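# Plug rack relays into color-matched panel sockets

## Task

Take every relay (small transparent box topped by a colored button) out of the black rack and insert it into the empty panel socket whose color mark matches that button. Seat it fully so it matches the relays already installed: button facing the same side as theirs, top at their height, upright and not tilted. Insertion gives no click. Any relay in a socket of the wrong color means failure, as does an already-installed relay ending up partly lifted or tilted. A relay only counts if it stays seated after the grippers let go.

## Robot and tools

Robot: two arms, left_arm and right_arm, each with six joints and a parallel-finger gripper. Each arm's wrist carries a camera: cam_left_wrist and cam_right_wrist, both fisheye, 504x504 pixels.

Frame: all printed positions share one scene frame. Origin sits on the table surface midway between the arms; +z is up, +x reaches out across the table, and left_arm is mounted toward +y. The arm names do not correspond to image sides. Printed hand positions are in metres and orientations are quaternions in w,x,y,z order; velocities are in m/s and rad/s. Printed hand positions can be off from reality, more so at full reach.

Gripper geometry: fingers extend along the gripper's +z and close along its y. end_effector_position is the spot between the pads when shut; closed fingertips reach roughly 19 mm past it, open ones about 6 mm. Closing pushes the tips about 13 mm farther from the arm, so keep that clearance above surfaces. A flat block projects about 9 cm from the last joint's axis toward gripper +x and rotates with it; mind it near the panel.

Tool execute_actions takes "actions": a list holding one item or nothing, plus optional "pictures" (boolean). An empty list only reports state and includes images. An item with "rows" and optional "steps" (4 to 15, default 15; each step is 1/30 s) is a motion; each row covers one step and the final row repeats to fill remaining steps. An item with only "steps" (up to 300) is a wait that issues nothing new; time spent replying counts toward it. A rejected call sends nothing.

Each row is a single flat list of 18 numbers covering both arms even if only one moves: left_arm's 6 joint targets, then its gripper position, force_limit, speed; then the same 9 for right_arm. Joint numbers are absolute target angles in radians, in the order waist, shoulder, elbow, forearm roll, wrist pitch, wrist roll, same as the Joint positions line. Stated ranges: elbow -2.792 to 2.792, all others -6.283 to 6.283. A target beyond a range end by over 0.010 rad, and beyond the current angle, gets the call refused; true ends may sit 0.010 rad either way, and targets past them are clipped, reported by "joint sent to its limit" (possibly about an earlier action). Lack of that line does not prove more travel is available.

Gripper numbers are each in [-1, 1] and absolute, not offsets. position: +1 fully open (85 mm), pads touch near -0.8, -1 closes until blocked. force_limit per pad on a 40 mm object: about 20 N at -1, 128 N at 0, 235 N at +1; tiny or thin objects receive less. speed: about 20 mm/s at -1, 85 at 0, 150 at +1; faster closing adds up to about 5 N (speed 0) or 12 N (speed +1). To keep a gripper unchanged, resend its previous three numbers; a 0 is a real command. New force_limit or speed only apply once position changes by at least 0.01; to soften a grip, open first. To grip, command -1, hold it, and confirm object_status 2.

object_status: 0 moving, 1 blocked while opening, 2 blocked while closing (holding), 3 reached target or pads touching (small items may still be held). Any new position resets it to 0 briefly. If a held object slips or yields, fingers re-close automatically, except after gripping with force_limit -1, where status stays 2 even when the object is gone. position_measured is in counts: 3 open, ~78 = 60 mm, ~130 = 40 mm, ~180 = 20 mm, ~230 pads touching.

Motion limits: joint targets change at most 2.09 rad/s (waist, shoulder), 3.14 (elbow), 3.93 (others), with 0.3 s to ramp up; an arm's joints are synchronised to arrive together. Each step the sent target stays within 0.456 rad (waist, shoulder), 0.683 (elbow), 0.854 (others) of the measured angle, and is scaled back if it would put the gripper over 70 mm from where it is. So distant targets take several calls.

Result lines: the state line per arm (pose, velocities), Joint positions and Joint velocities blocks per arm, gripper data. "joint command not followed" means a clearance check altered or blocked joint targets; the rest of the row ran. HELD marks steps where the row was partly or wholly not sent. Each result is captured 4 steps before the action ends; those steps finish while you reply. Arms keep moving toward the last row during replies and waits until motion nearly stops or a step is HELD; then only a new action continues the push. Fingers already moving keep moving.

Faults: joint contact torque reaching its limit (waist and shoulder 295, elbow 139, wrist joints 39.1 N m, held weight included) or any outside force of 144 N on the arm, tool or load stops that arm for 10 s, skips the rest of the call and makes it yield. A MOTOR HOT line warns of heating from holding loads (it continues while you think); hitting the limit brakes the arm until cooled (OVER-TEMPERATURE FAULT). Stops are costly.

Avoid: arms colliding or pressing each other, knocking anything off the table, dropping or slipping relays, slamming, and heavy shoves, especially into installed relays, which must not be lifted or tilted. Quick, smooth, low-effort motion is preferred.

Tool zoom_image: "camera" (cam_left_wrist or cam_right_wrist) and "region" [x0, y0, x1, y1] in pixels of that camera's latest image, top-left origin, at most 504 by 504; returns a sharper close-up.

Tool finished_scene: "scene" is the number of the current scene; it ends and grades that scene irreversibly and begins the next. The goal must hold at that moment. Replying without any tool call ends everything.

Each tool is called after "Request:" by a JSON object that holds its "op" and its "data".

## Session

Request:
{"op": "execute_actions", "data": {"actions": []}}

Scene clock: 0.00 s of 8400.00 s.
left_arm: end_effector_position=(+0.2018, +0.8384, +0.2343) position_measured=3 object_status=3 end_effector_quat_wxyz=(-0.322, +0.943, +0.021, +0.078) end_effector_velocity=(-0.000, -0.000, +0.000) end_effector_angular_velocity=(-0.000, -0.002, +0.001) | right_arm: end_effector_position=(+0.7115, -0.2183, +0.1215) position_measured=3 object_status=3 end_effector_quat_wxyz=(+0.332, -0.163, +0.918, +0.144) end_effector_velocity=(-0.000, -0.000, +0.001) end_effector_angular_velocity=(+0.000, -0.001, -0.000)
Joint positions: left_arm=[ 0.629 -0.331  2.408  0.704  0.612 -2.96 ] | right_arm=[-0.093  0.385  1.946  1.195  0.337 -1.302]
Joint velocities: left_arm=[ 0.    -0.     0.     0.    -0.001 -0.002] | right_arm=[-0.    -0.002  0.     0.     0.     0.   ]

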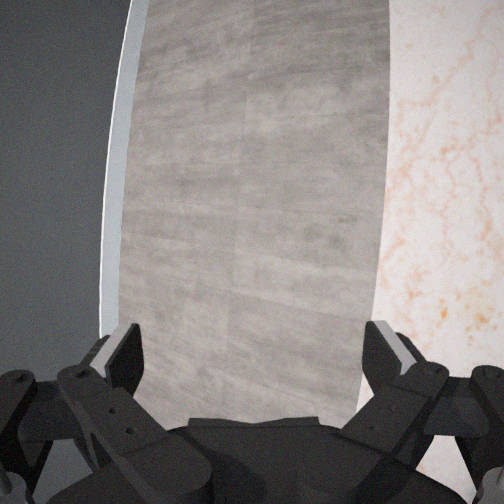

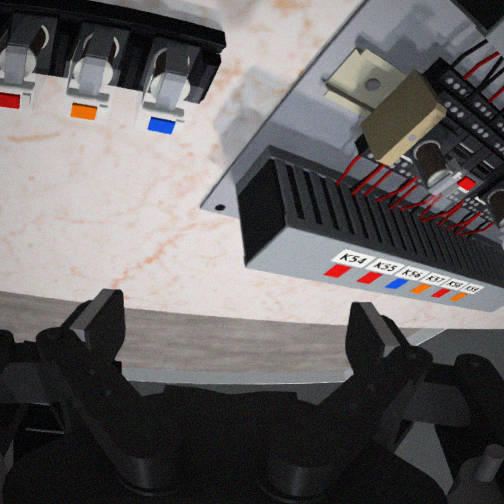

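Request:
{"op": "execute_actions", "data": {"actions": [{"rows":[[0.629,-0.331,2.408,0.704,0.612,-2.96,1,0,0,-0.093,0.166,1.75,1.195,0.337,-1.302,1,0,0]],"steps":15}]}}

Request:
{"op": "execute_actions", "data": {"actions": [{"rows":[[0.629,-0.331,2.408,0.704,0.612,-2.96,1,0,0,0.04,0.166,1.61,0,1.366,-3.1416,1,0,0]],"steps":15}]}}

Request:
{"op": "execute_actions", "data": {"actions": [{"steps":30}], "pictures": true}}

Scene clock: 2.13 s of 8400.00 s.
left_arm: end_effector_position=(+0.2020, +0.8387, +0.2345) position_measured=3 object_status=3 end_effector_quat_wxyz=(-0.323, +0.943, +0.021, +0.078) end_effector_velocity=(-0.001, +0.001, -0.000) end_effector_angular_velocity=(-0.000, +0.003, +0.001) | right_arm: end_effector_position=(+0.7665, -0.2123, +0.3177) position_measured=3 object_status=3 end_effector_quat_wxyz=(+0.449, -0.175, +0.866, +0.135) end_effector_velocity=(+0.097, +0.010, +0.662) end_effector_angular_velocity=(+0.093, -0.822, -0.001)
Joint positions: left_arm=[ 0.629 -0.331  2.408  0.704  0.612 -2.96 ] | right_arm=[-0.093  0.248  1.823  1.195  0.337 -1.302]
Joint velocities: left_arm=[ 0.002  0.001 -0.     0.     0.001  0.002] | right_arm=[-0.001 -0.437 -0.39   0.001 -0.    -0.   ]
Steps of this call (steps 1 to 53: nothing new was sent; steps 54 to 64: the first 11 steps of this action). Readings (joint positions | what the end effector reports):
54: left_arm=[0.629 -0.331 2.408 0.704 0.612 -2.960] | right_arm=[-0.093 0.385 1.946 1.195 0.337 -1.302] | left_arm position_measured=3 object_status=3 | right_arm position_measured=3 object_status=3
55: left_arm=[0.629 -0.331 2.408 0.704 0.612 -2.960] | right_arm=[-0.093 0.381 1.943 1.195 0.337 -1.302] | left_arm position_measured=3 object_status=3 | right_arm position_measured=3 object_status=3
57: left_arm=[0.629 -0.331 2.408 0.704 0.612 -2.960] | right_arm=[-0.093 0.354 1.917 1.195 0.337 -1.302] | left_arm position_measured=3 object_status=3 | right_arm position_measured=3 object_status=3
61: left_arm=[0.629 -0.331 2.408 0.704 0.612 -2.960] | right_arm=[-0.093 0.293 1.863 1.195 0.337 -1.302] | left_arm position_measured=3 object_status=3 | right_arm position_measured=3 object_status=3
64: the state above

Scene clock: 2.63 s of 8400.00 s.
left_arm: end_effector_position=(+0.2020, +0.8387, +0.2345) position_measured=3 object_status=3 end_effector_quat_wxyz=(-0.323, +0.943, +0.021, +0.078) end_effector_velocity=(-0.001, +0.000, -0.000) end_effector_angular_velocity=(-0.001, -0.000, +0.004) | right_arm: end_effector_position=(+0.6709, -0.1250, +0.3987) position_measured=3 object_status=3 end_effector_quat_wxyz=(+0.381, -0.648, +0.658, +0.045) end_effector_velocity=(-0.433, -0.014, -0.274) end_effector_angular_velocity=(-2.655, -0.426, +3.161)
Joint positions: left_arm=[ 0.629 -0.331  2.408  0.704  0.612 -2.96 ] | right_arm=[-0.031  0.167  1.683  0.723  0.786 -1.774]
Joint velocities: left_arm=[ 0.001 -0.     0.     0.     0.001 -0.002] | right_arm=[ 0.194 -0.004 -0.199 -1.982  1.576 -2.011]
Steps of this call (steps 1 to 4: the last 4 steps of your previous action; steps 5 to 15: the first 11 steps of this action). Readings (joint positions | what the end effector reports):
5: left_arm=[0.629 -0.331 2.408 0.704 0.612 -2.960] | right_arm=[-0.093 0.177 1.759 1.195 0.337 -1.302] | left_arm position_measured=3 object_status=3 | right_arm position_measured=3 object_status=3
6: left_arm=[0.629 -0.331 2.408 0.704 0.612 -2.960] | right_arm=[-0.092 0.168 1.749 1.188 0.343 -1.309] | left_arm position_measured=3 object_status=3 | right_arm position_measured=3 object_status=3
8: left_arm=[0.629 -0.331 2.408 0.704 0.612 -2.960] | right_arm=[-0.082 0.168 1.735 1.132 0.399 -1.365] | left_arm position_measured=3 object_status=3 | right_arm position_measured=3 object_status=3
12: left_arm=[0.629 -0.331 2.408 0.704 0.612 -2.960] | right_arm=[-0.051 0.168 1.704 0.913 0.619 -1.584] | left_arm position_measured=3 object_status=3 | right_arm position_measured=3 object_status=3
15: the state above

Scene clock: 3.63 s of 8400.00 s.
left_arm: end_effector_position=(+0.2020, +0.8387, +0.2345) position_measured=3 object_status=3 end_effector_quat_wxyz=(-0.323, +0.943, +0.021, +0.078) end_effector_velocity=(-0.000, -0.000, -0.001) end_effector_angular_velocity=(-0.001, +0.002, -0.001) | right_arm: end_effector_position=(+0.5350, -0.2445, +0.3509) position_measured=3 object_status=3 end_effector_quat_wxyz=(+0.000, +0.993, +0.122, -0.000) end_effector_velocity=(-0.000, +0.001, -0.001) end_effector_angular_velocity=(+0.000, +0.001, +0.001)
Joint positions: left_arm=[ 0.629 -0.331  2.408  0.704  0.612 -2.96 ] | right_arm=[ 0.04   0.166  1.61   0.     1.366 -3.142]
Joint velocities: left_arm=[-0.     0.     0.    -0.     0.001  0.001] | right_arm=[ 0.001  0.001 -0.     0.001  0.    -0.   ]
Kept back: nothing.
Steps of this call (steps 1 to 4: the last 4 steps of your previous action; steps 5 to 30: the robot went on to your last target). Readings (joint positions | what the end effector reports):
1: left_arm=[0.629 -0.331 2.408 0.704 0.612 -2.960] | right_arm=[-0.024 0.167 1.676 0.656 0.839 -1.844] | left_arm position_measured=3 object_status=3 | right_arm position_measured=3 object_status=3
2: left_arm=[0.629 -0.331 2.408 0.704 0.612 -2.960] | right_arm=[-0.018 0.167 1.670 0.593 0.890 -1.918] | left_arm position_measured=3 object_status=3 | right_arm position_measured=3 object_status=3
4: left_arm=[0.629 -0.331 2.408 0.704 0.612 -2.960] | right_arm=[-0.006 0.167 1.658 0.473 0.986 -2.079] | left_arm position_measured=3 object_status=3 | right_arm position_measured=3 object_status=3
8: left_arm=[0.629 -0.331 2.408 0.704 0.612 -2.960] | right_arm=[0.014 0.167 1.637 0.267 1.152 -2.465] | left_arm position_measured=3 object_status=3 | right_arm position_measured=3 object_status=3
30: the state above

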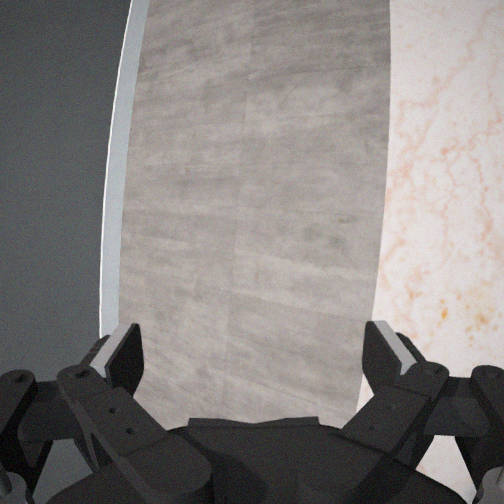

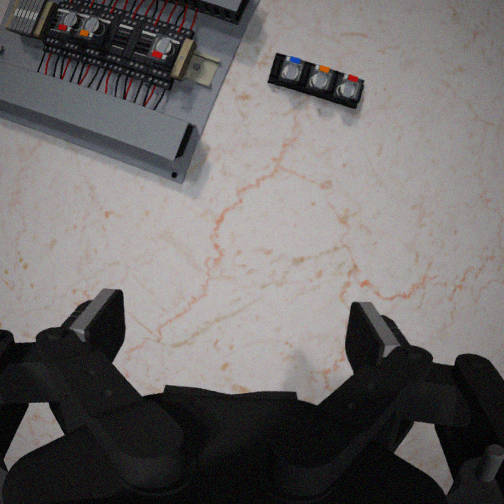

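Request:
{"op": "execute_actions", "data": {"actions": [{"rows":[[0.629,-0.331,2.408,0.704,0.612,-2.96,1,0,0,0.153,0.327,1.592,0,1.2227,-2.785,1,0,0]],"steps":15}]}}

Request:
{"op": "execute_actions", "data": {"actions": [{"steps":10}], "pictures": true}}

Scene clock: 4.60 s of 8400.00 s.
left_arm: end_effector_position=(+0.2020, +0.8387, +0.2345) position_measured=3 object_status=3 end_effector_quat_wxyz=(-0.323, +0.943, +0.021, +0.078) end_effector_velocity=(+0.000, -0.000, -0.000) end_effector_angular_velocity=(+0.000, -0.001, +0.000) | right_arm: end_effector_position=(+0.5788, -0.1522, +0.2522) position_measured=3 object_status=3 end_effector_quat_wxyz=(+0.000, +1.000, +0.004, -0.001) end_effector_velocity=(+0.043, +0.130, -0.145) end_effector_angular_velocity=(-0.002, +0.005, -0.315)
Joint positions: left_arm=[ 0.629 -0.331  2.408  0.704  0.612 -2.96 ] | right_arm=[ 0.15   0.323  1.593 -0.     1.227 -2.795]
Joint velocities: left_arm=[-0.    -0.     0.     0.    -0.001 -0.001] | right_arm=[ 0.149  0.22  -0.026  0.    -0.187  0.463]
Steps of this call (steps 1 to 15: the robot went on to your last target; steps 16 to 18: nothing new was sent; steps 19 to 29: the first 11 steps of this action). Readings (joint positions | what the end effector reports):
19: left_arm=[0.629 -0.331 2.408 0.704 0.612 -2.960] | right_arm=[0.040 0.166 1.610 -0.000 1.366 -3.142] | left_arm position_measured=3 object_status=3 | right_arm position_measured=3 object_status=3
20: left_arm=[0.629 -0.331 2.408 0.704 0.612 -2.960] | right_arm=[0.042 0.169 1.609 -0.000 1.364 -3.135] | left_arm position_measured=3 object_status=3 | right_arm position_measured=3 object_status=3
22: left_arm=[0.629 -0.331 2.408 0.704 0.612 -2.960] | right_arm=[0.060 0.193 1.607 -0.000 1.341 -3.079] | left_arm position_measured=3 object_status=3 | right_arm position_measured=3 object_status=3
26: left_arm=[0.629 -0.331 2.408 0.704 0.612 -2.960] | right_arm=[0.118 0.276 1.598 -0.000 1.268 -2.897] | left_arm position_measured=3 object_status=3 | right_arm position_measured=3 object_status=3
29: the state above

Scene clock: 4.93 s of 8400.00 s.
left_arm: end_effector_position=(+0.2020, +0.8387, +0.2345) position_measured=3 object_status=3 end_effector_quat_wxyz=(-0.323, +0.943, +0.021, +0.078) end_effector_velocity=(-0.000, -0.000, -0.000) end_effector_angular_velocity=(-0.000, +0.000, +0.001) | right_arm: end_effector_position=(+0.5799, -0.1494, +0.2496) position_measured=3 object_status=3 end_effector_quat_wxyz=(+0.000, +1.000, +0.000, -0.000) end_effector_velocity=(-0.000, +0.000, +0.001) end_effector_angular_velocity=(+0.001, -0.001, -0.000)
Joint positions: left_arm=[ 0.629 -0.331  2.408  0.704  0.612 -2.96 ] | right_arm=[ 0.153  0.327  1.592 -0.     1.223 -2.785]
Joint velocities: left_arm=[-0.    -0.     0.    -0.     0.001 -0.001] | right_arm=[ 0.    -0.002  0.001  0.    -0.     0.   ]
Kept back: nothing.
Steps of this call (steps 1 to 4: the last 4 steps of your previous action; steps 5 to 10: the robot went on to your last target). Readings (joint positions | what the end effector reports):
1: left_arm=[0.629 -0.331 2.408 0.704 0.612 -2.960] | right_arm=[0.153 0.327 1.592 -0.000 1.223 -2.787] | left_arm position_measured=3 object_status=3 | right_arm position_measured=3 object_status=3
2: left_arm=[0.629 -0.331 2.408 0.704 0.612 -2.960] | right_arm=[0.153 0.327 1.592 -0.000 1.223 -2.786] | left_arm position_measured=3 object_status=3 | right_arm position_measured=3 object_status=3
4: left_arm=[0.629 -0.331 2.408 0.704 0.612 -2.960] | right_arm=[0.153 0.327 1.592 -0.000 1.223 -2.785] | left_arm position_measured=3 object_status=3 | right_arm position_measured=3 object_status=3
8: left_arm=[0.629 -0.331 2.408 0.704 0.612 -2.960] | right_arm=[0.153 0.327 1.592 -0.000 1.223 -2.785] | left_arm position_measured=3 object_status=3 | right_arm position_measured=3 object_status=3
10: the state above

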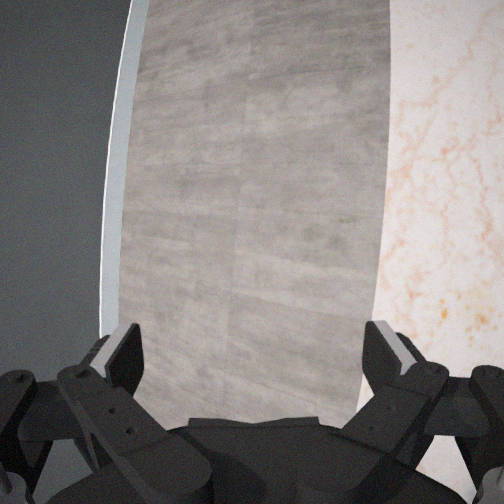

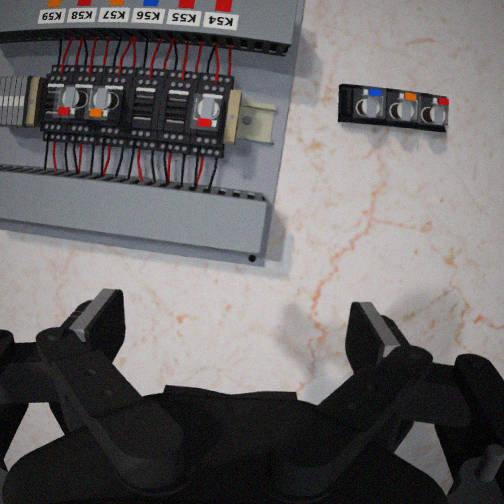

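Request:
{"op": "zoom_image", "data": {"camera": "cam_right_wrist", "region": [0, 0, 300, 200]}}

Request:
{"op": "zoom_image", "data": {"camera": "cam_right_wrist", "region": [320, 60, 470, 160]}}

Region (0, 0, 300, 200) of cam_right_wrist's 504x504 image, scaled by 1.680, with more detail than that image has.

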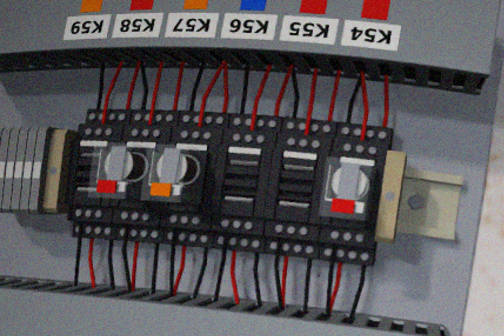

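Region (320, 60, 470, 160) of cam_right_wrist's 504x504 image, scaled by 3.360, with more detail than that image has.

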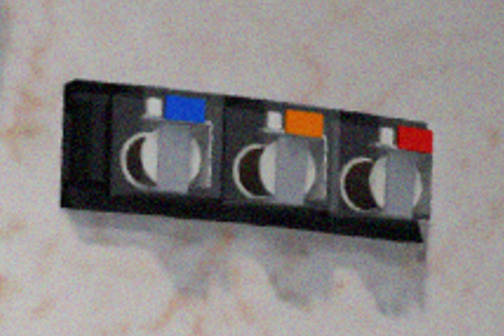

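Request:
{"op": "execute_actions", "data": {"actions": [{"rows":[[0.629,-0.331,2.408,0.704,0.612,-2.96,1,0,0,0.0029,0.4437,1.5189,0,1.179,-4.451,1,0,0]],"steps":15}]}}

Request:
{"op": "execute_actions", "data": {"actions": [{"steps":20}], "pictures": true}}

Scene clock: 6.63 s of 8400.00 s.
left_arm: end_effector_position=(+0.2020, +0.8387, +0.2345) position_measured=3 object_status=3 end_effector_quat_wxyz=(-0.323, +0.943, +0.021, +0.078) end_effector_velocity=(+0.000, +0.000, +0.001) end_effector_angular_velocity=(+0.001, -0.001, -0.000) | right_arm: end_effector_position=(+0.6397, -0.2040, +0.2192) position_measured=3 object_status=3 end_effector_quat_wxyz=(-0.000, +0.958, +0.287, +0.000) end_effector_velocity=(+0.198, -0.206, -0.114) end_effector_angular_velocity=(-0.001, +0.003, +3.305)
Joint positions: left_arm=[ 0.629 -0.331  2.408  0.704  0.612 -2.96 ] | right_arm=[ 0.058  0.4    1.546  0.     1.195 -3.462]
Joint velocities: left_arm=[ 0.    -0.    -0.001  0.    -0.    -0.   ] | right_arm=[-0.328  0.258 -0.16   0.    -0.095 -3.633]
Steps of this call (steps 1 to 30: the robot went on to your last target; steps 31 to 40: nothing new was sent; steps 41 to 51: the first 11 steps of this action). Readings (joint positions | what the end effector reports):
41: left_arm=[0.629 -0.331 2.408 0.704 0.612 -2.960] | right_arm=[0.153 0.327 1.592 0.000 1.223 -2.785] | left_arm position_measured=3 object_status=3 | right_arm position_measured=3 object_status=3
42: left_arm=[0.629 -0.331 2.408 0.704 0.612 -2.960] | right_arm=[0.152 0.327 1.592 0.000 1.222 -2.792] | left_arm position_measured=3 object_status=3 | right_arm position_measured=3 object_status=3
44: left_arm=[0.629 -0.331 2.408 0.704 0.612 -2.960] | right_arm=[0.142 0.335 1.587 0.000 1.219 -2.848] | left_arm position_measured=3 object_status=3 | right_arm position_measured=3 object_status=3
48: left_arm=[0.629 -0.331 2.408 0.704 0.612 -2.960] | right_arm=[0.095 0.372 1.564 0.000 1.206 -3.133] | left_arm position_measured=3 object_status=3 | right_arm position_measured=3 object_status=3
51: the state above

Scene clock: 7.30 s of 8400.00 s.
left_arm: end_effector_position=(+0.2020, +0.8387, +0.2345) position_measured=3 object_status=3 end_effector_quat_wxyz=(-0.323, +0.943, +0.021, +0.078) end_effector_velocity=(+0.001, +0.000, +0.000) end_effector_angular_velocity=(+0.000, -0.002, +0.001) | right_arm: end_effector_position=(+0.6720, -0.2404, +0.1999) position_measured=3 object_status=3 end_effector_quat_wxyz=(+0.000, +0.726, +0.688, +0.000) end_effector_velocity=(+0.000, +0.000, +0.000) end_effector_angular_velocity=(+0.000, -0.001, +0.001)
Joint positions: left_arm=[ 0.629 -0.331  2.408  0.704  0.612 -2.96 ] | right_arm=[ 0.003  0.444  1.519  0.     1.179 -4.451]
Joint velocities: left_arm=[-0.     0.    -0.001 -0.    -0.001 -0.002] | right_arm=[ 0.    -0.    -0.     0.    -0.    -0.001]
Kept back: nothing.
Steps of this call (steps 1 to 4: the last 4 steps of your previous action; steps 5 to 20: the robot went on to your last target). Readings (joint positions | what the end effector reports):
1: left_arm=[0.629 -0.331 2.408 0.704 0.612 -2.960] | right_arm=[0.048 0.409 1.541 0.000 1.192 -3.589] | left_arm position_measured=3 object_status=3 | right_arm position_measured=3 object_status=3
2: left_arm=[0.629 -0.331 2.408 0.704 0.612 -2.960] | right_arm=[0.039 0.416 1.536 0.000 1.189 -3.717] | left_arm position_measured=3 object_status=3 | right_arm position_measured=3 object_status=3
4: left_arm=[0.629 -0.331 2.408 0.704 0.612 -2.960] | right_arm=[0.025 0.426 1.530 0.000 1.186 -3.968] | left_arm position_measured=3 object_status=3 | right_arm position_measured=3 object_status=3
8: left_arm=[0.629 -0.331 2.408 0.704 0.612 -2.960] | right_arm=[0.008 0.440 1.522 0.000 1.181 -4.324] | left_arm position_measured=3 object_status=3 | right_arm position_measured=3 object_status=3
20: the state above

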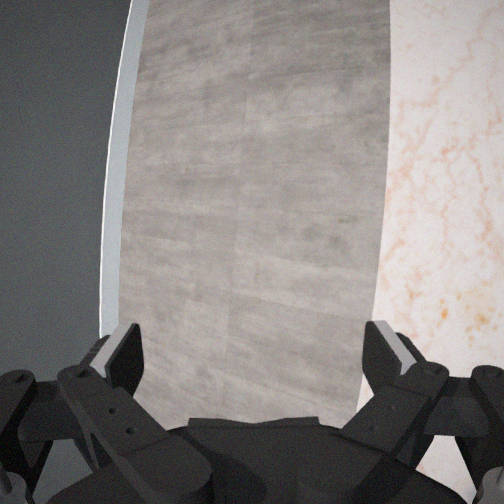

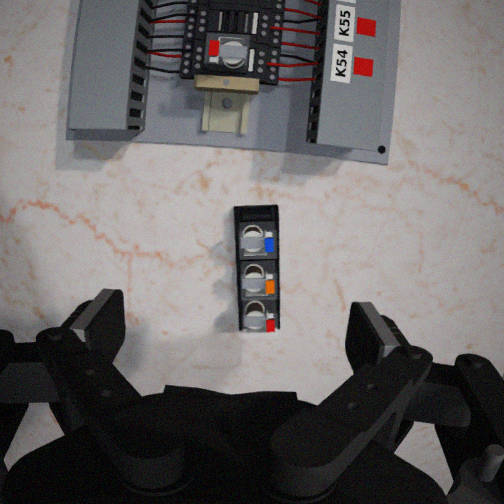

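Request:
{"op": "zoom_image", "data": {"camera": "cam_right_wrist", "region": [200, 190, 320, 340]}}

Region (200, 190, 320, 340) of cam_right_wrist's 504x504 image, scaled by 3.360, with more detail than that image has; it fills the left 403 columns of this view, and the rest is white.

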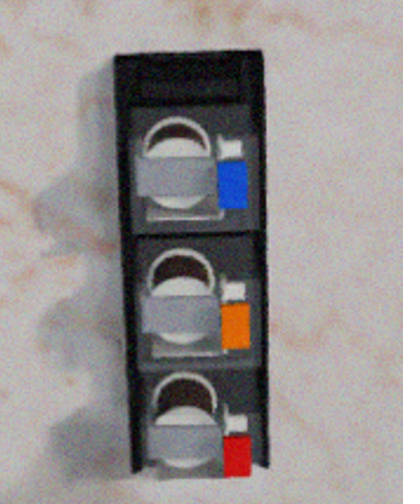

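Request:
{"op": "execute_actions", "data": {"actions": [{"rows":[[0.629,-0.331,2.408,0.704,0.612,-2.96,1,0,0,-0.0072,0.5042,1.5631,0,1.0743,-4.5156,1,0,0]],"steps":15}]}}

Request:
{"op": "execute_actions", "data": {"actions": [{"steps":8}], "pictures": true}}

Scene clock: 8.37 s of 8400.00 s.
left_arm: end_effector_position=(+0.2020, +0.8387, +0.2345) position_measured=3 object_status=3 end_effector_quat_wxyz=(-0.323, +0.943, +0.021, +0.078) end_effector_velocity=(+0.001, -0.000, +0.000) end_effector_angular_velocity=(+0.000, -0.002, -0.002) | right_arm: end_effector_position=(+0.6822, -0.2465, +0.1297) position_measured=3 object_status=3 end_effector_quat_wxyz=(-0.000, +0.707, +0.707, -0.000) end_effector_velocity=(+0.000, -0.000, +0.002) end_effector_angular_velocity=(+0.001, -0.002, -0.000)
Joint positions: left_arm=[ 0.629 -0.331  2.408  0.704  0.612 -2.96 ] | right_arm=[-0.007  0.505  1.563 -0.     1.074 -4.516]
Joint velocities: left_arm=[-0.002 -0.     0.     0.    -0.001 -0.001] | right_arm=[-0.    -0.002  0.     0.    -0.    -0.   ]
Steps of this call (steps 1 to 15: the robot went on to your last target; steps 16 to 21: nothing new was sent; steps 22 to 32: the first 11 steps of this action). Readings (joint positions | what the end effector reports):
22: left_arm=[0.629 -0.331 2.408 0.704 0.612 -2.960] | right_arm=[0.003 0.444 1.519 -0.000 1.179 -4.451] | left_arm position_measured=3 object_status=3 | right_arm position_measured=3 object_status=3
23: left_arm=[0.629 -0.331 2.408 0.704 0.612 -2.960] | right_arm=[0.002 0.447 1.521 -0.000 1.172 -4.455] | left_arm position_measured=3 object_status=3 | right_arm position_measured=3 object_status=3
25: left_arm=[0.629 -0.331 2.408 0.704 0.612 -2.960] | right_arm=[-0.002 0.475 1.542 -0.000 1.122 -4.486] | left_arm position_measured=3 object_status=3 | right_arm position_measured=3 object_status=3
29: left_arm=[0.629 -0.331 2.408 0.704 0.612 -2.960] | right_arm=[-0.007 0.505 1.563 -0.000 1.074 -4.515] | left_arm position_measured=3 object_status=3 | right_arm position_measured=3 object_status=3
32: the state above

Scene clock: 8.63 s of 8400.00 s.
left_arm: end_effector_position=(+0.2020, +0.8387, +0.2345) position_measured=3 object_status=3 end_effector_quat_wxyz=(-0.323, +0.943, +0.021, +0.078) end_effector_velocity=(-0.001, +0.000, +0.000) end_effector_angular_velocity=(-0.000, +0.001, +0.001) | right_arm: end_effector_position=(+0.6820, -0.2464, +0.1298) position_measured=3 object_status=3 end_effector_quat_wxyz=(-0.000, +0.707, +0.707, -0.000) end_effector_velocity=(-0.000, -0.001, -0.000) end_effector_angular_velocity=(-0.000, +0.001, -0.001)
Joint positions: left_arm=[ 0.629 -0.331  2.408  0.704  0.612 -2.96 ] | right_arm=[-0.007  0.504  1.563 -0.     1.074 -4.516]
Joint velocities: left_arm=[ 0.001 -0.    -0.     0.     0.001 -0.   ] | right_arm=[-0.001  0.     0.    -0.    -0.    -0.   ]
Kept back: nothing.
Steps of this call (steps 1 to 4: the last 4 steps of your previous action; steps 5 to 8: the robot went on to your last target). Readings (joint positions | what the end effector reports):
1: left_arm=[0.629 -0.331 2.408 0.704 0.612 -2.960] | right_arm=[-0.007 0.505 1.563 -0.000 1.074 -4.516] | left_arm position_measured=3 object_status=3 | right_arm position_measured=3 object_status=3
2: left_arm=[0.629 -0.331 2.408 0.704 0.612 -2.960] | right_arm=[-0.007 0.504 1.563 -0.000 1.074 -4.516] | left_arm position_measured=3 object_status=3 | right_arm position_measured=3 object_status=3
4: left_arm=[0.629 -0.331 2.408 0.704 0.612 -2.960] | right_arm=[-0.007 0.504 1.563 -0.000 1.074 -4.516] | left_arm position_measured=3 object_status=3 | right_arm position_measured=3 object_status=3
8: the state above

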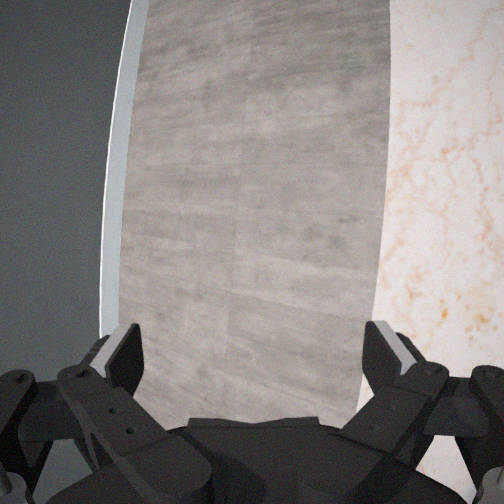

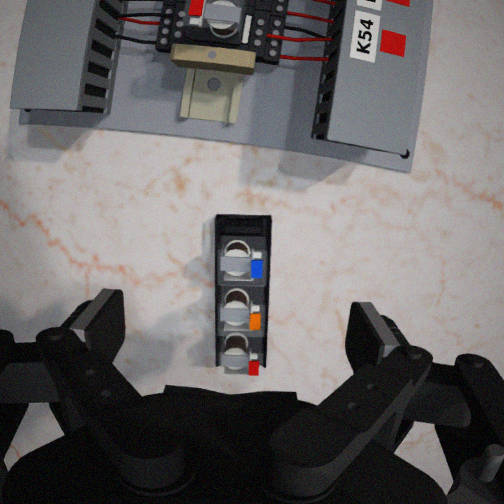

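Request:
{"op": "zoom_image", "data": {"camera": "cam_right_wrist", "region": [180, 200, 310, 390]}}

Region (180, 200, 310, 390) of cam_right_wrist's 504x504 image, scaled by 2.653, with more detail than that image has; it fills the left 345 columns of this view, and the rest is white.

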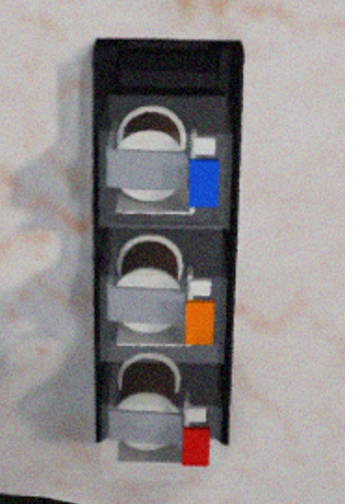

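Request:
{"op": "execute_actions", "data": {"actions": [{"rows":[[0.629,-0.331,2.408,0.704,0.612,-2.96,1,0,0,-0.0072,0.5367,1.5929,0,1.012,-4.5156,0.3,0,0]],"steps":15}], "pictures": true}}

Scene clock: 9.60 s of 8400.00 s.
left_arm: end_effector_position=(+0.2020, +0.8387, +0.2345) position_measured=3 object_status=3 end_effector_quat_wxyz=(-0.323, +0.943, +0.021, +0.078) end_effector_velocity=(-0.001, +0.000, -0.000) end_effector_angular_velocity=(-0.000, +0.001, +0.002) | right_arm: end_effector_position=(+0.6821, -0.2464, +0.0897) position_measured=63 object_status=0 end_effector_quat_wxyz=(+0.000, +0.707, +0.707, -0.000) end_effector_velocity=(+0.000, -0.000, +0.002) end_effector_angular_velocity=(+0.001, -0.002, -0.001)
Joint positions: left_arm=[ 0.629 -0.331  2.408  0.704  0.612 -2.96 ] | right_arm=[-0.007  0.537  1.593 -0.     1.012 -4.516]
Joint velocities: left_arm=[ 0.002 -0.     0.001 -0.     0.001  0.   ] | right_arm=[-0.001 -0.002  0.     0.    -0.    -0.   ]
Steps of this call (steps 1 to 15: the robot went on to your last target; steps 16 to 18: nothing new was sent; steps 19 to 29: the first 11 steps of this action). Readings (joint positions | what the end effector reports):
19: left_arm=[0.629 -0.331 2.408 0.704 0.612 -2.960] | right_arm=[-0.007 0.504 1.563 0.000 1.074 -4.516] | left_arm position_measured=3 object_status=3 | right_arm position_measured=3 object_status=0
20: left_arm=[0.629 -0.331 2.408 0.704 0.612 -2.960] | right_arm=[-0.007 0.507 1.566 0.000 1.067 -4.516] | left_arm position_measured=3 object_status=3 | right_arm position_measured=4 object_status=0
22: left_arm=[0.629 -0.331 2.408 0.704 0.612 -2.960] | right_arm=[-0.007 0.530 1.588 0.000 1.024 -4.516] | left_arm position_measured=3 object_status=3 | right_arm position_measured=13 object_status=0
26: left_arm=[0.629 -0.331 2.408 0.704 0.612 -2.960] | right_arm=[-0.007 0.537 1.593 -0.000 1.012 -4.516] | left_arm position_measured=3 object_status=3 | right_arm position_measured=41 object_status=0
29: the state above

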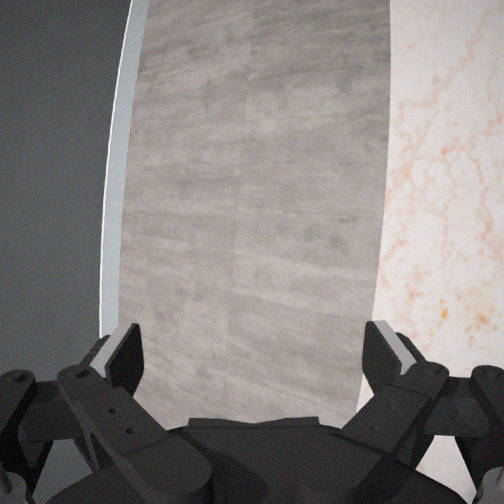

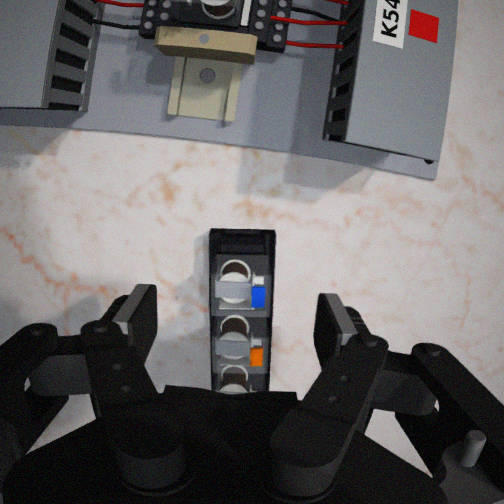

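Request:
{"op": "execute_actions", "data": {"actions": [{"rows":[[0.629,-0.331,2.408,0.704,0.612,-2.96,1,0,0,-0.002,0.5587,1.609,0,0.9739,-4.5104,0.3,0,0]],"steps":15}], "pictures": true}}

Scene clock: 10.27 s of 8400.00 s.
left_arm: end_effector_position=(+0.2020, +0.8387, +0.2345) position_measured=3 object_status=3 end_effector_quat_wxyz=(-0.323, +0.943, +0.021, +0.078) end_effector_velocity=(+0.001, -0.000, +0.000) end_effector_angular_velocity=(+0.001, -0.001, -0.001) | right_arm: end_effector_position=(+0.6810, -0.2425, +0.0647) position_measured=91 object_status=3 end_effector_quat_wxyz=(-0.000, +0.707, +0.707, -0.000) end_effector_velocity=(+0.000, -0.000, -0.000) end_effector_angular_velocity=(-0.000, +0.000, -0.001)
Joint positions: left_arm=[ 0.629 -0.331  2.408  0.704  0.612 -2.96 ] | right_arm=[-0.002  0.559  1.609  0.     0.974 -4.51 ]
Joint velocities: left_arm=[-0.001 -0.    -0.    -0.    -0.001 -0.   ] | right_arm=[-0.     0.    -0.    -0.     0.     0.001]
Steps of this call (steps 1 to 4: the last 4 steps of your previous action; steps 5 to 9: the robot went on to your last target; steps 10 to 20: the first 11 steps of this action). Readings (joint positions | what the end effector reports):
10: left_arm=[0.629 -0.331 2.408 0.704 0.612 -2.960] | right_arm=[-0.007 0.537 1.593 0.000 1.012 -4.516] | left_arm position_measured=3 object_status=3 | right_arm position_measured=91 object_status=0
11: left_arm=[0.629 -0.331 2.408 0.704 0.612 -2.960] | right_arm=[-0.007 0.540 1.595 0.000 1.005 -4.515] | left_arm position_measured=3 object_status=3 | right_arm position_measured=91 object_status=0
13: left_arm=[0.629 -0.331 2.408 0.704 0.612 -2.960] | right_arm=[-0.003 0.557 1.609 0.000 0.977 -4.511] | left_arm position_measured=3 object_status=3 | right_arm position_measured=91 object_status=0
17: left_arm=[0.629 -0.331 2.408 0.704 0.612 -2.960] | right_arm=[-0.002 0.559 1.609 0.000 0.974 -4.511] | left_arm position_measured=3 object_status=3 | right_arm position_measured=91 object_status=3
20: the state above

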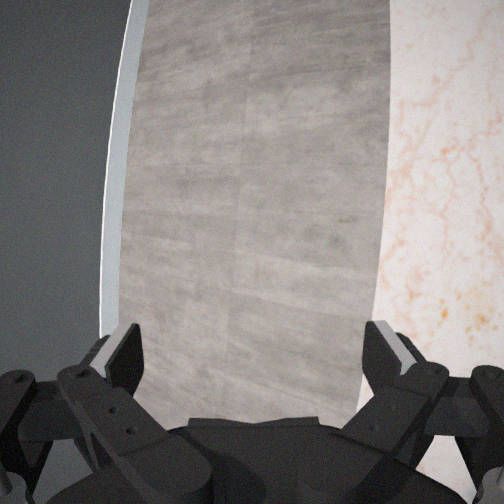

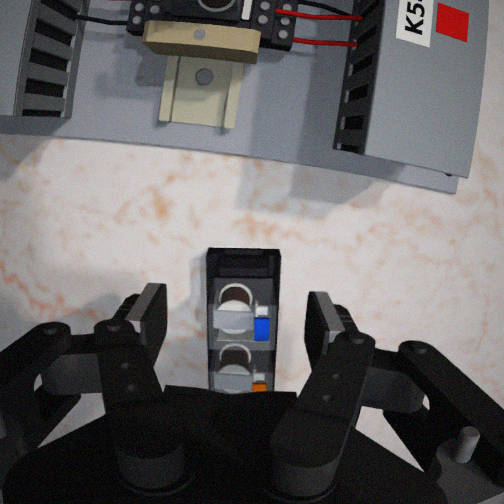

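Request:
{"op": "execute_actions", "data": {"actions": [{"rows":[[0.629,-0.331,2.408,0.704,0.612,-2.96,1,0,0,-0.002,0.5614,1.6044,0,0.9758,-4.5104,0.3,-0.6,0],[0.629,-0.331,2.408,0.704,0.612,-2.96,1,0,0,-0.002,0.5614,1.6044,0,0.9758,-4.5104,0.3,-0.6,0],[0.629,-0.331,2.408,0.704,0.612,-2.96,1,0,0,-0.002,0.5614,1.6044,0,0.9758,-4.5104,-1,-0.6,0]],"steps":15}]}}

Request:
{"op": "execute_actions", "data": {"actions": [{"steps":10}], "pictures": true}}

Scene clock: 10.97 s of 8400.00 s.
left_arm: end_effector_position=(+0.2020, +0.8387, +0.2345) position_measured=3 object_status=3 end_effector_quat_wxyz=(-0.323, +0.943, +0.021, +0.078) end_effector_velocity=(-0.001, -0.000, -0.000) end_effector_angular_velocity=(-0.000, +0.001, +0.000) | right_arm: end_effector_position=(+0.6830, -0.2420, +0.0650) position_measured=136 object_status=0 end_effector_quat_wxyz=(+0.000, +0.707, +0.707, +0.000) end_effector_velocity=(-0.000, -0.001, -0.000) end_effector_angular_velocity=(-0.001, +0.001, -0.001)
Joint positions: left_arm=[ 0.629 -0.331  2.408  0.704  0.612 -2.96 ] | right_arm=[-0.002  0.561  1.604  0.     0.976 -4.51 ]
Joint velocities: left_arm=[ 0.001 -0.     0.001  0.     0.001  0.001] | right_arm=[-0.001  0.     0.    -0.     0.001  0.   ]
Steps of this call (steps 1 to 4: the last 4 steps of your previous action; steps 5 to 10: the robot went on to your last target; steps 11 to 21: the first 11 steps of this action). Readings (joint positions | what the end effector reports):
11: left_arm=[0.629 -0.331 2.408 0.704 0.612 -2.960] | right_arm=[-0.002 0.559 1.609 0.000 0.974 -4.510] | left_arm position_measured=3 object_status=3 | right_arm position_measured=91 object_status=3
12: left_arm=[0.629 -0.331 2.408 0.704 0.612 -2.960] | right_arm=[-0.002 0.560 1.606 0.000 0.974 -4.510] | left_arm position_measured=3 object_status=3 | right_arm position_measured=91 object_status=3
14: left_arm=[0.629 -0.331 2.408 0.704 0.612 -2.960] | right_arm=[-0.002 0.561 1.605 0.000 0.975 -4.510] | left_arm position_measured=3 object_status=3 | right_arm position_measured=92 object_status=0
18: left_arm=[0.629 -0.331 2.408 0.704 0.612 -2.960] | right_arm=[-0.002 0.561 1.604 0.000 0.976 -4.510] | left_arm position_measured=3 object_status=3 | right_arm position_measured=114 object_status=0
21: the state above

Scene clock: 11.30 s of 8400.00 s.
left_arm: end_effector_position=(+0.2020, +0.8387, +0.2345) position_measured=3 object_status=3 end_effector_quat_wxyz=(-0.323, +0.943, +0.021, +0.078) end_effector_velocity=(-0.001, -0.000, -0.000) end_effector_angular_velocity=(-0.001, +0.002, +0.002) | right_arm: end_effector_position=(+0.6831, -0.2420, +0.0650) position_measured=211 object_status=0 end_effector_quat_wxyz=(+0.000, +0.707, +0.707, +0.000) end_effector_velocity=(-0.002, -0.000, -0.001) end_effector_angular_velocity=(-0.001, +0.003, +0.000)
Joint positions: left_arm=[ 0.629 -0.331  2.408  0.704  0.612 -2.96 ] | right_arm=[-0.002  0.561  1.604  0.     0.976 -4.51 ]
Joint velocities: left_arm=[ 0.     0.     0.    -0.     0.003 -0.001] | right_arm=[ 0.    -0.     0.003 -0.    -0.    -0.   ]
Kept back: nothing.
Steps of this call (steps 1 to 4: the last 4 steps of your previous action; steps 5 to 10: the robot went on to your last target). Readings (joint positions | what the end effector reports):
1: left_arm=[0.629 -0.331 2.408 0.704 0.612 -2.960] | right_arm=[-0.002 0.561 1.604 0.000 0.976 -4.510] | left_arm position_measured=3 object_status=3 | right_arm position_measured=144 object_status=0
2: left_arm=[0.629 -0.331 2.408 0.704 0.612 -2.960] | right_arm=[-0.002 0.561 1.604 0.000 0.976 -4.510] | left_arm position_measured=3 object_status=3 | right_arm position_measured=151 object_status=0
4: left_arm=[0.629 -0.331 2.408 0.704 0.612 -2.960] | right_arm=[-0.002 0.561 1.604 0.000 0.976 -4.510] | left_arm position_measured=3 object_status=3 | right_arm position_measured=166 object_status=0
8: left_arm=[0.629 -0.331 2.408 0.704 0.612 -2.960] | right_arm=[-0.002 0.561 1.604 0.000 0.976 -4.510] | left_arm position_measured=3 object_status=3 | right_arm position_measured=196 object_status=0
10: the state above

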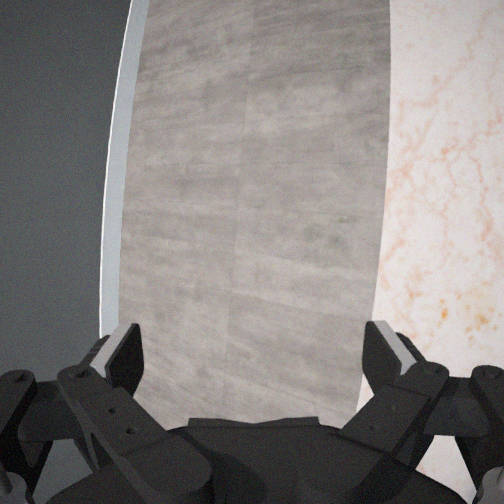

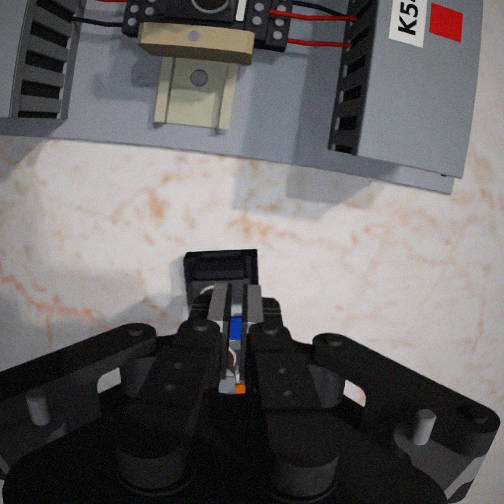

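Request:
{"op": "execute_actions", "data": {"actions": [{"rows":[[0.629,-0.331,2.408,0.704,0.612,-2.96,1,0,0,-0.002,0.5614,1.6044,0,0.9758,-4.5104,0.3,-0.6,0.3]],"steps":15}]}}

Request:
{"op": "execute_actions", "data": {"actions": [{"steps":8}], "pictures": true}}

Scene clock: 11.90 s of 8400.00 s.
left_arm: end_effector_position=(+0.2020, +0.8387, +0.2345) position_measured=3 object_status=3 end_effector_quat_wxyz=(-0.323, +0.943, +0.021, +0.078) end_effector_velocity=(-0.000, -0.000, -0.000) end_effector_angular_velocity=(-0.000, +0.001, -0.001) | right_arm: end_effector_position=(+0.6829, -0.2421, +0.0647) position_measured=157 object_status=0 end_effector_quat_wxyz=(-0.000, +0.707, +0.707, -0.000) end_effector_velocity=(-0.001, -0.000, -0.002) end_effector_angular_velocity=(-0.001, +0.003, +0.000)
Joint positions: left_arm=[ 0.629 -0.331  2.408  0.704  0.612 -2.96 ] | right_arm=[-0.002  0.562  1.605 -0.     0.976 -4.51 ]
Joint velocities: left_arm=[ 0.     0.     0.001 -0.    -0.001  0.001] | right_arm=[ 0.     0.002  0.001 -0.     0.     0.   ]
Steps of this call (steps 1 to 7: the robot went on to your last target; steps 8 to 18: the first 11 steps of this action). Readings (joint positions | what the end effector reports):
8: left_arm=[0.629 -0.331 2.408 0.704 0.612 -2.960] | right_arm=[-0.002 0.561 1.604 0.000 0.976 -4.510] | left_arm position_measured=3 object_status=3 | right_arm position_measured=231 object_status=0
9: left_arm=[0.629 -0.331 2.408 0.704 0.612 -2.960] | right_arm=[-0.002 0.561 1.604 0.000 0.976 -4.510] | left_arm position_measured=3 object_status=3 | right_arm position_measured=231 object_status=0
11: left_arm=[0.629 -0.331 2.408 0.704 0.612 -2.960] | right_arm=[-0.002 0.561 1.604 0.000 0.976 -4.510] | left_arm position_measured=3 object_status=3 | right_arm position_measured=219 object_status=0
15: left_arm=[0.629 -0.331 2.408 0.704 0.612 -2.960] | right_arm=[-0.002 0.561 1.604 0.000 0.976 -4.510] | left_arm position_measured=3 object_status=3 | right_arm position_measured=185 object_status=0
18: the state above

Scene clock: 12.17 s of 8400.00 s.
left_arm: end_effector_position=(+0.2020, +0.8387, +0.2345) position_measured=3 object_status=3 end_effector_quat_wxyz=(-0.323, +0.943, +0.021, +0.078) end_effector_velocity=(+0.000, -0.000, -0.000) end_effector_angular_velocity=(+0.000, -0.001, -0.000) | right_arm: end_effector_position=(+0.6829, -0.2421, +0.0646) position_measured=94 object_status=0 end_effector_quat_wxyz=(-0.000, +0.707, +0.707, -0.000) end_effector_velocity=(+0.001, +0.000, +0.001) end_effector_angular_velocity=(+0.001, -0.002, -0.001)
Joint positions: left_arm=[ 0.629 -0.331  2.408  0.704  0.612 -2.96 ] | right_arm=[-0.002  0.562  1.605 -0.     0.976 -4.51 ]
Joint velocities: left_arm=[ 0.    -0.     0.001 -0.    -0.001 -0.   ] | right_arm=[-0.    -0.    -0.002  0.001 -0.    -0.   ]
Kept back: nothing.
Steps of this call (steps 1 to 4: the last 4 steps of your previous action; steps 5 to 8: the robot went on to your last target). Readings (joint positions | what the end effector reports):
1: left_arm=[0.629 -0.331 2.408 0.704 0.612 -2.960] | right_arm=[-0.002 0.562 1.605 -0.000 0.976 -4.510] | left_arm position_measured=3 object_status=3 | right_arm position_measured=147 object_status=0
2: left_arm=[0.629 -0.331 2.408 0.704 0.612 -2.960] | right_arm=[-0.002 0.562 1.605 -0.000 0.976 -4.510] | left_arm position_measured=3 object_status=3 | right_arm position_measured=138 object_status=0
4: left_arm=[0.629 -0.331 2.408 0.704 0.612 -2.960] | right_arm=[-0.002 0.562 1.605 -0.000 0.976 -4.510] | left_arm position_measured=3 object_status=3 | right_arm position_measured=120 object_status=0
8: the state above

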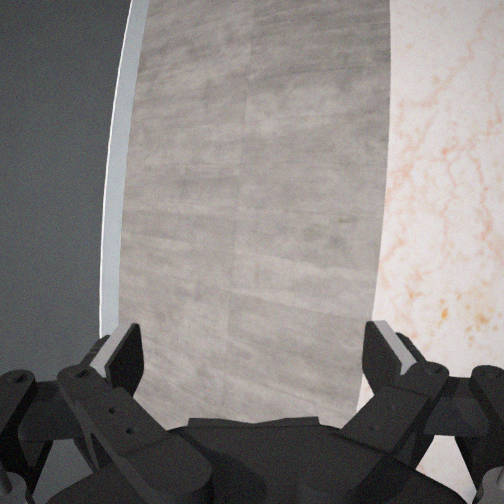

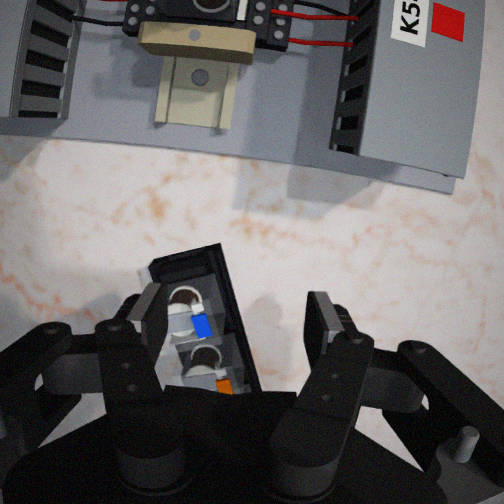

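Request:
{"op": "execute_actions", "data": {"actions": [{"rows":[[0.629,-0.331,2.408,0.704,0.612,-2.96,1,0,0,-0.0072,0.5042,1.5631,0,1.0743,-4.5156,0.3,-0.6,0.3]],"steps":15}], "pictures": true}}

Scene clock: 12.63 s of 8400.00 s.
left_arm: end_effector_position=(+0.2020, +0.8387, +0.2345) position_measured=3 object_status=3 end_effector_quat_wxyz=(-0.323, +0.943, +0.021, +0.078) end_effector_velocity=(-0.001, -0.000, -0.000) end_effector_angular_velocity=(-0.000, +0.000, +0.001) | right_arm: end_effector_position=(+0.6819, -0.2465, +0.1300) position_measured=91 object_status=3 end_effector_quat_wxyz=(-0.000, +0.707, +0.707, +0.000) end_effector_velocity=(-0.000, -0.000, -0.001) end_effector_angular_velocity=(-0.002, +0.002, +0.002)
Joint positions: left_arm=[ 0.629 -0.331  2.408  0.704  0.612 -2.96 ] | right_arm=[-0.007  0.504  1.563  0.     1.074 -4.516]
Joint velocities: left_arm=[ 0.001 -0.     0.001  0.     0.    -0.001] | right_arm=[ 0.     0.002 -0.    -0.001  0.001 -0.001]
Steps of this call (steps 1 to 3: the robot went on to your last target; steps 4 to 14: the first 11 steps of this action). Readings (joint positions | what the end effector reports):
4: left_arm=[0.629 -0.331 2.408 0.704 0.612 -2.960] | right_arm=[-0.002 0.562 1.604 -0.000 0.976 -4.510] | left_arm position_measured=3 object_status=3 | right_arm position_measured=91 object_status=0
5: left_arm=[0.629 -0.331 2.408 0.704 0.612 -2.960] | right_arm=[-0.002 0.558 1.602 -0.000 0.983 -4.510] | left_arm position_measured=3 object_status=3 | right_arm position_measured=91 object_status=0
7: left_arm=[0.629 -0.331 2.408 0.704 0.612 -2.960] | right_arm=[-0.005 0.530 1.581 -0.000 1.032 -4.513] | left_arm position_measured=3 object_status=3 | right_arm position_measured=91 object_status=0
11: left_arm=[0.629 -0.331 2.408 0.704 0.612 -2.960] | right_arm=[-0.007 0.504 1.563 0.000 1.074 -4.515] | left_arm position_measured=3 object_status=3 | right_arm position_measured=91 object_status=3
14: the state above

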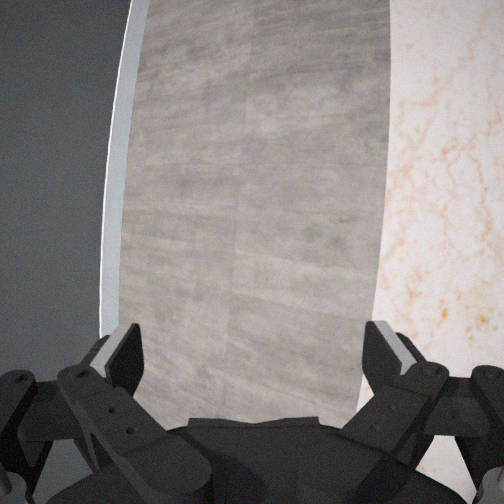

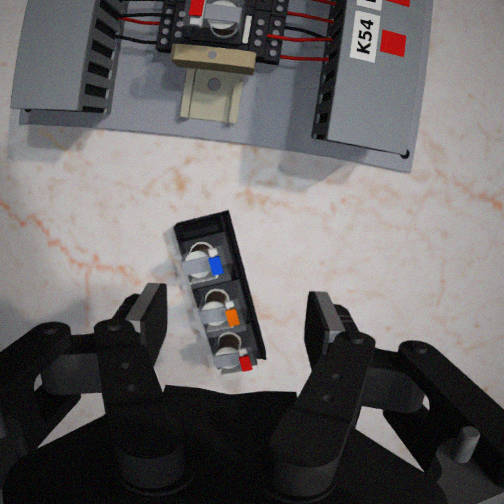

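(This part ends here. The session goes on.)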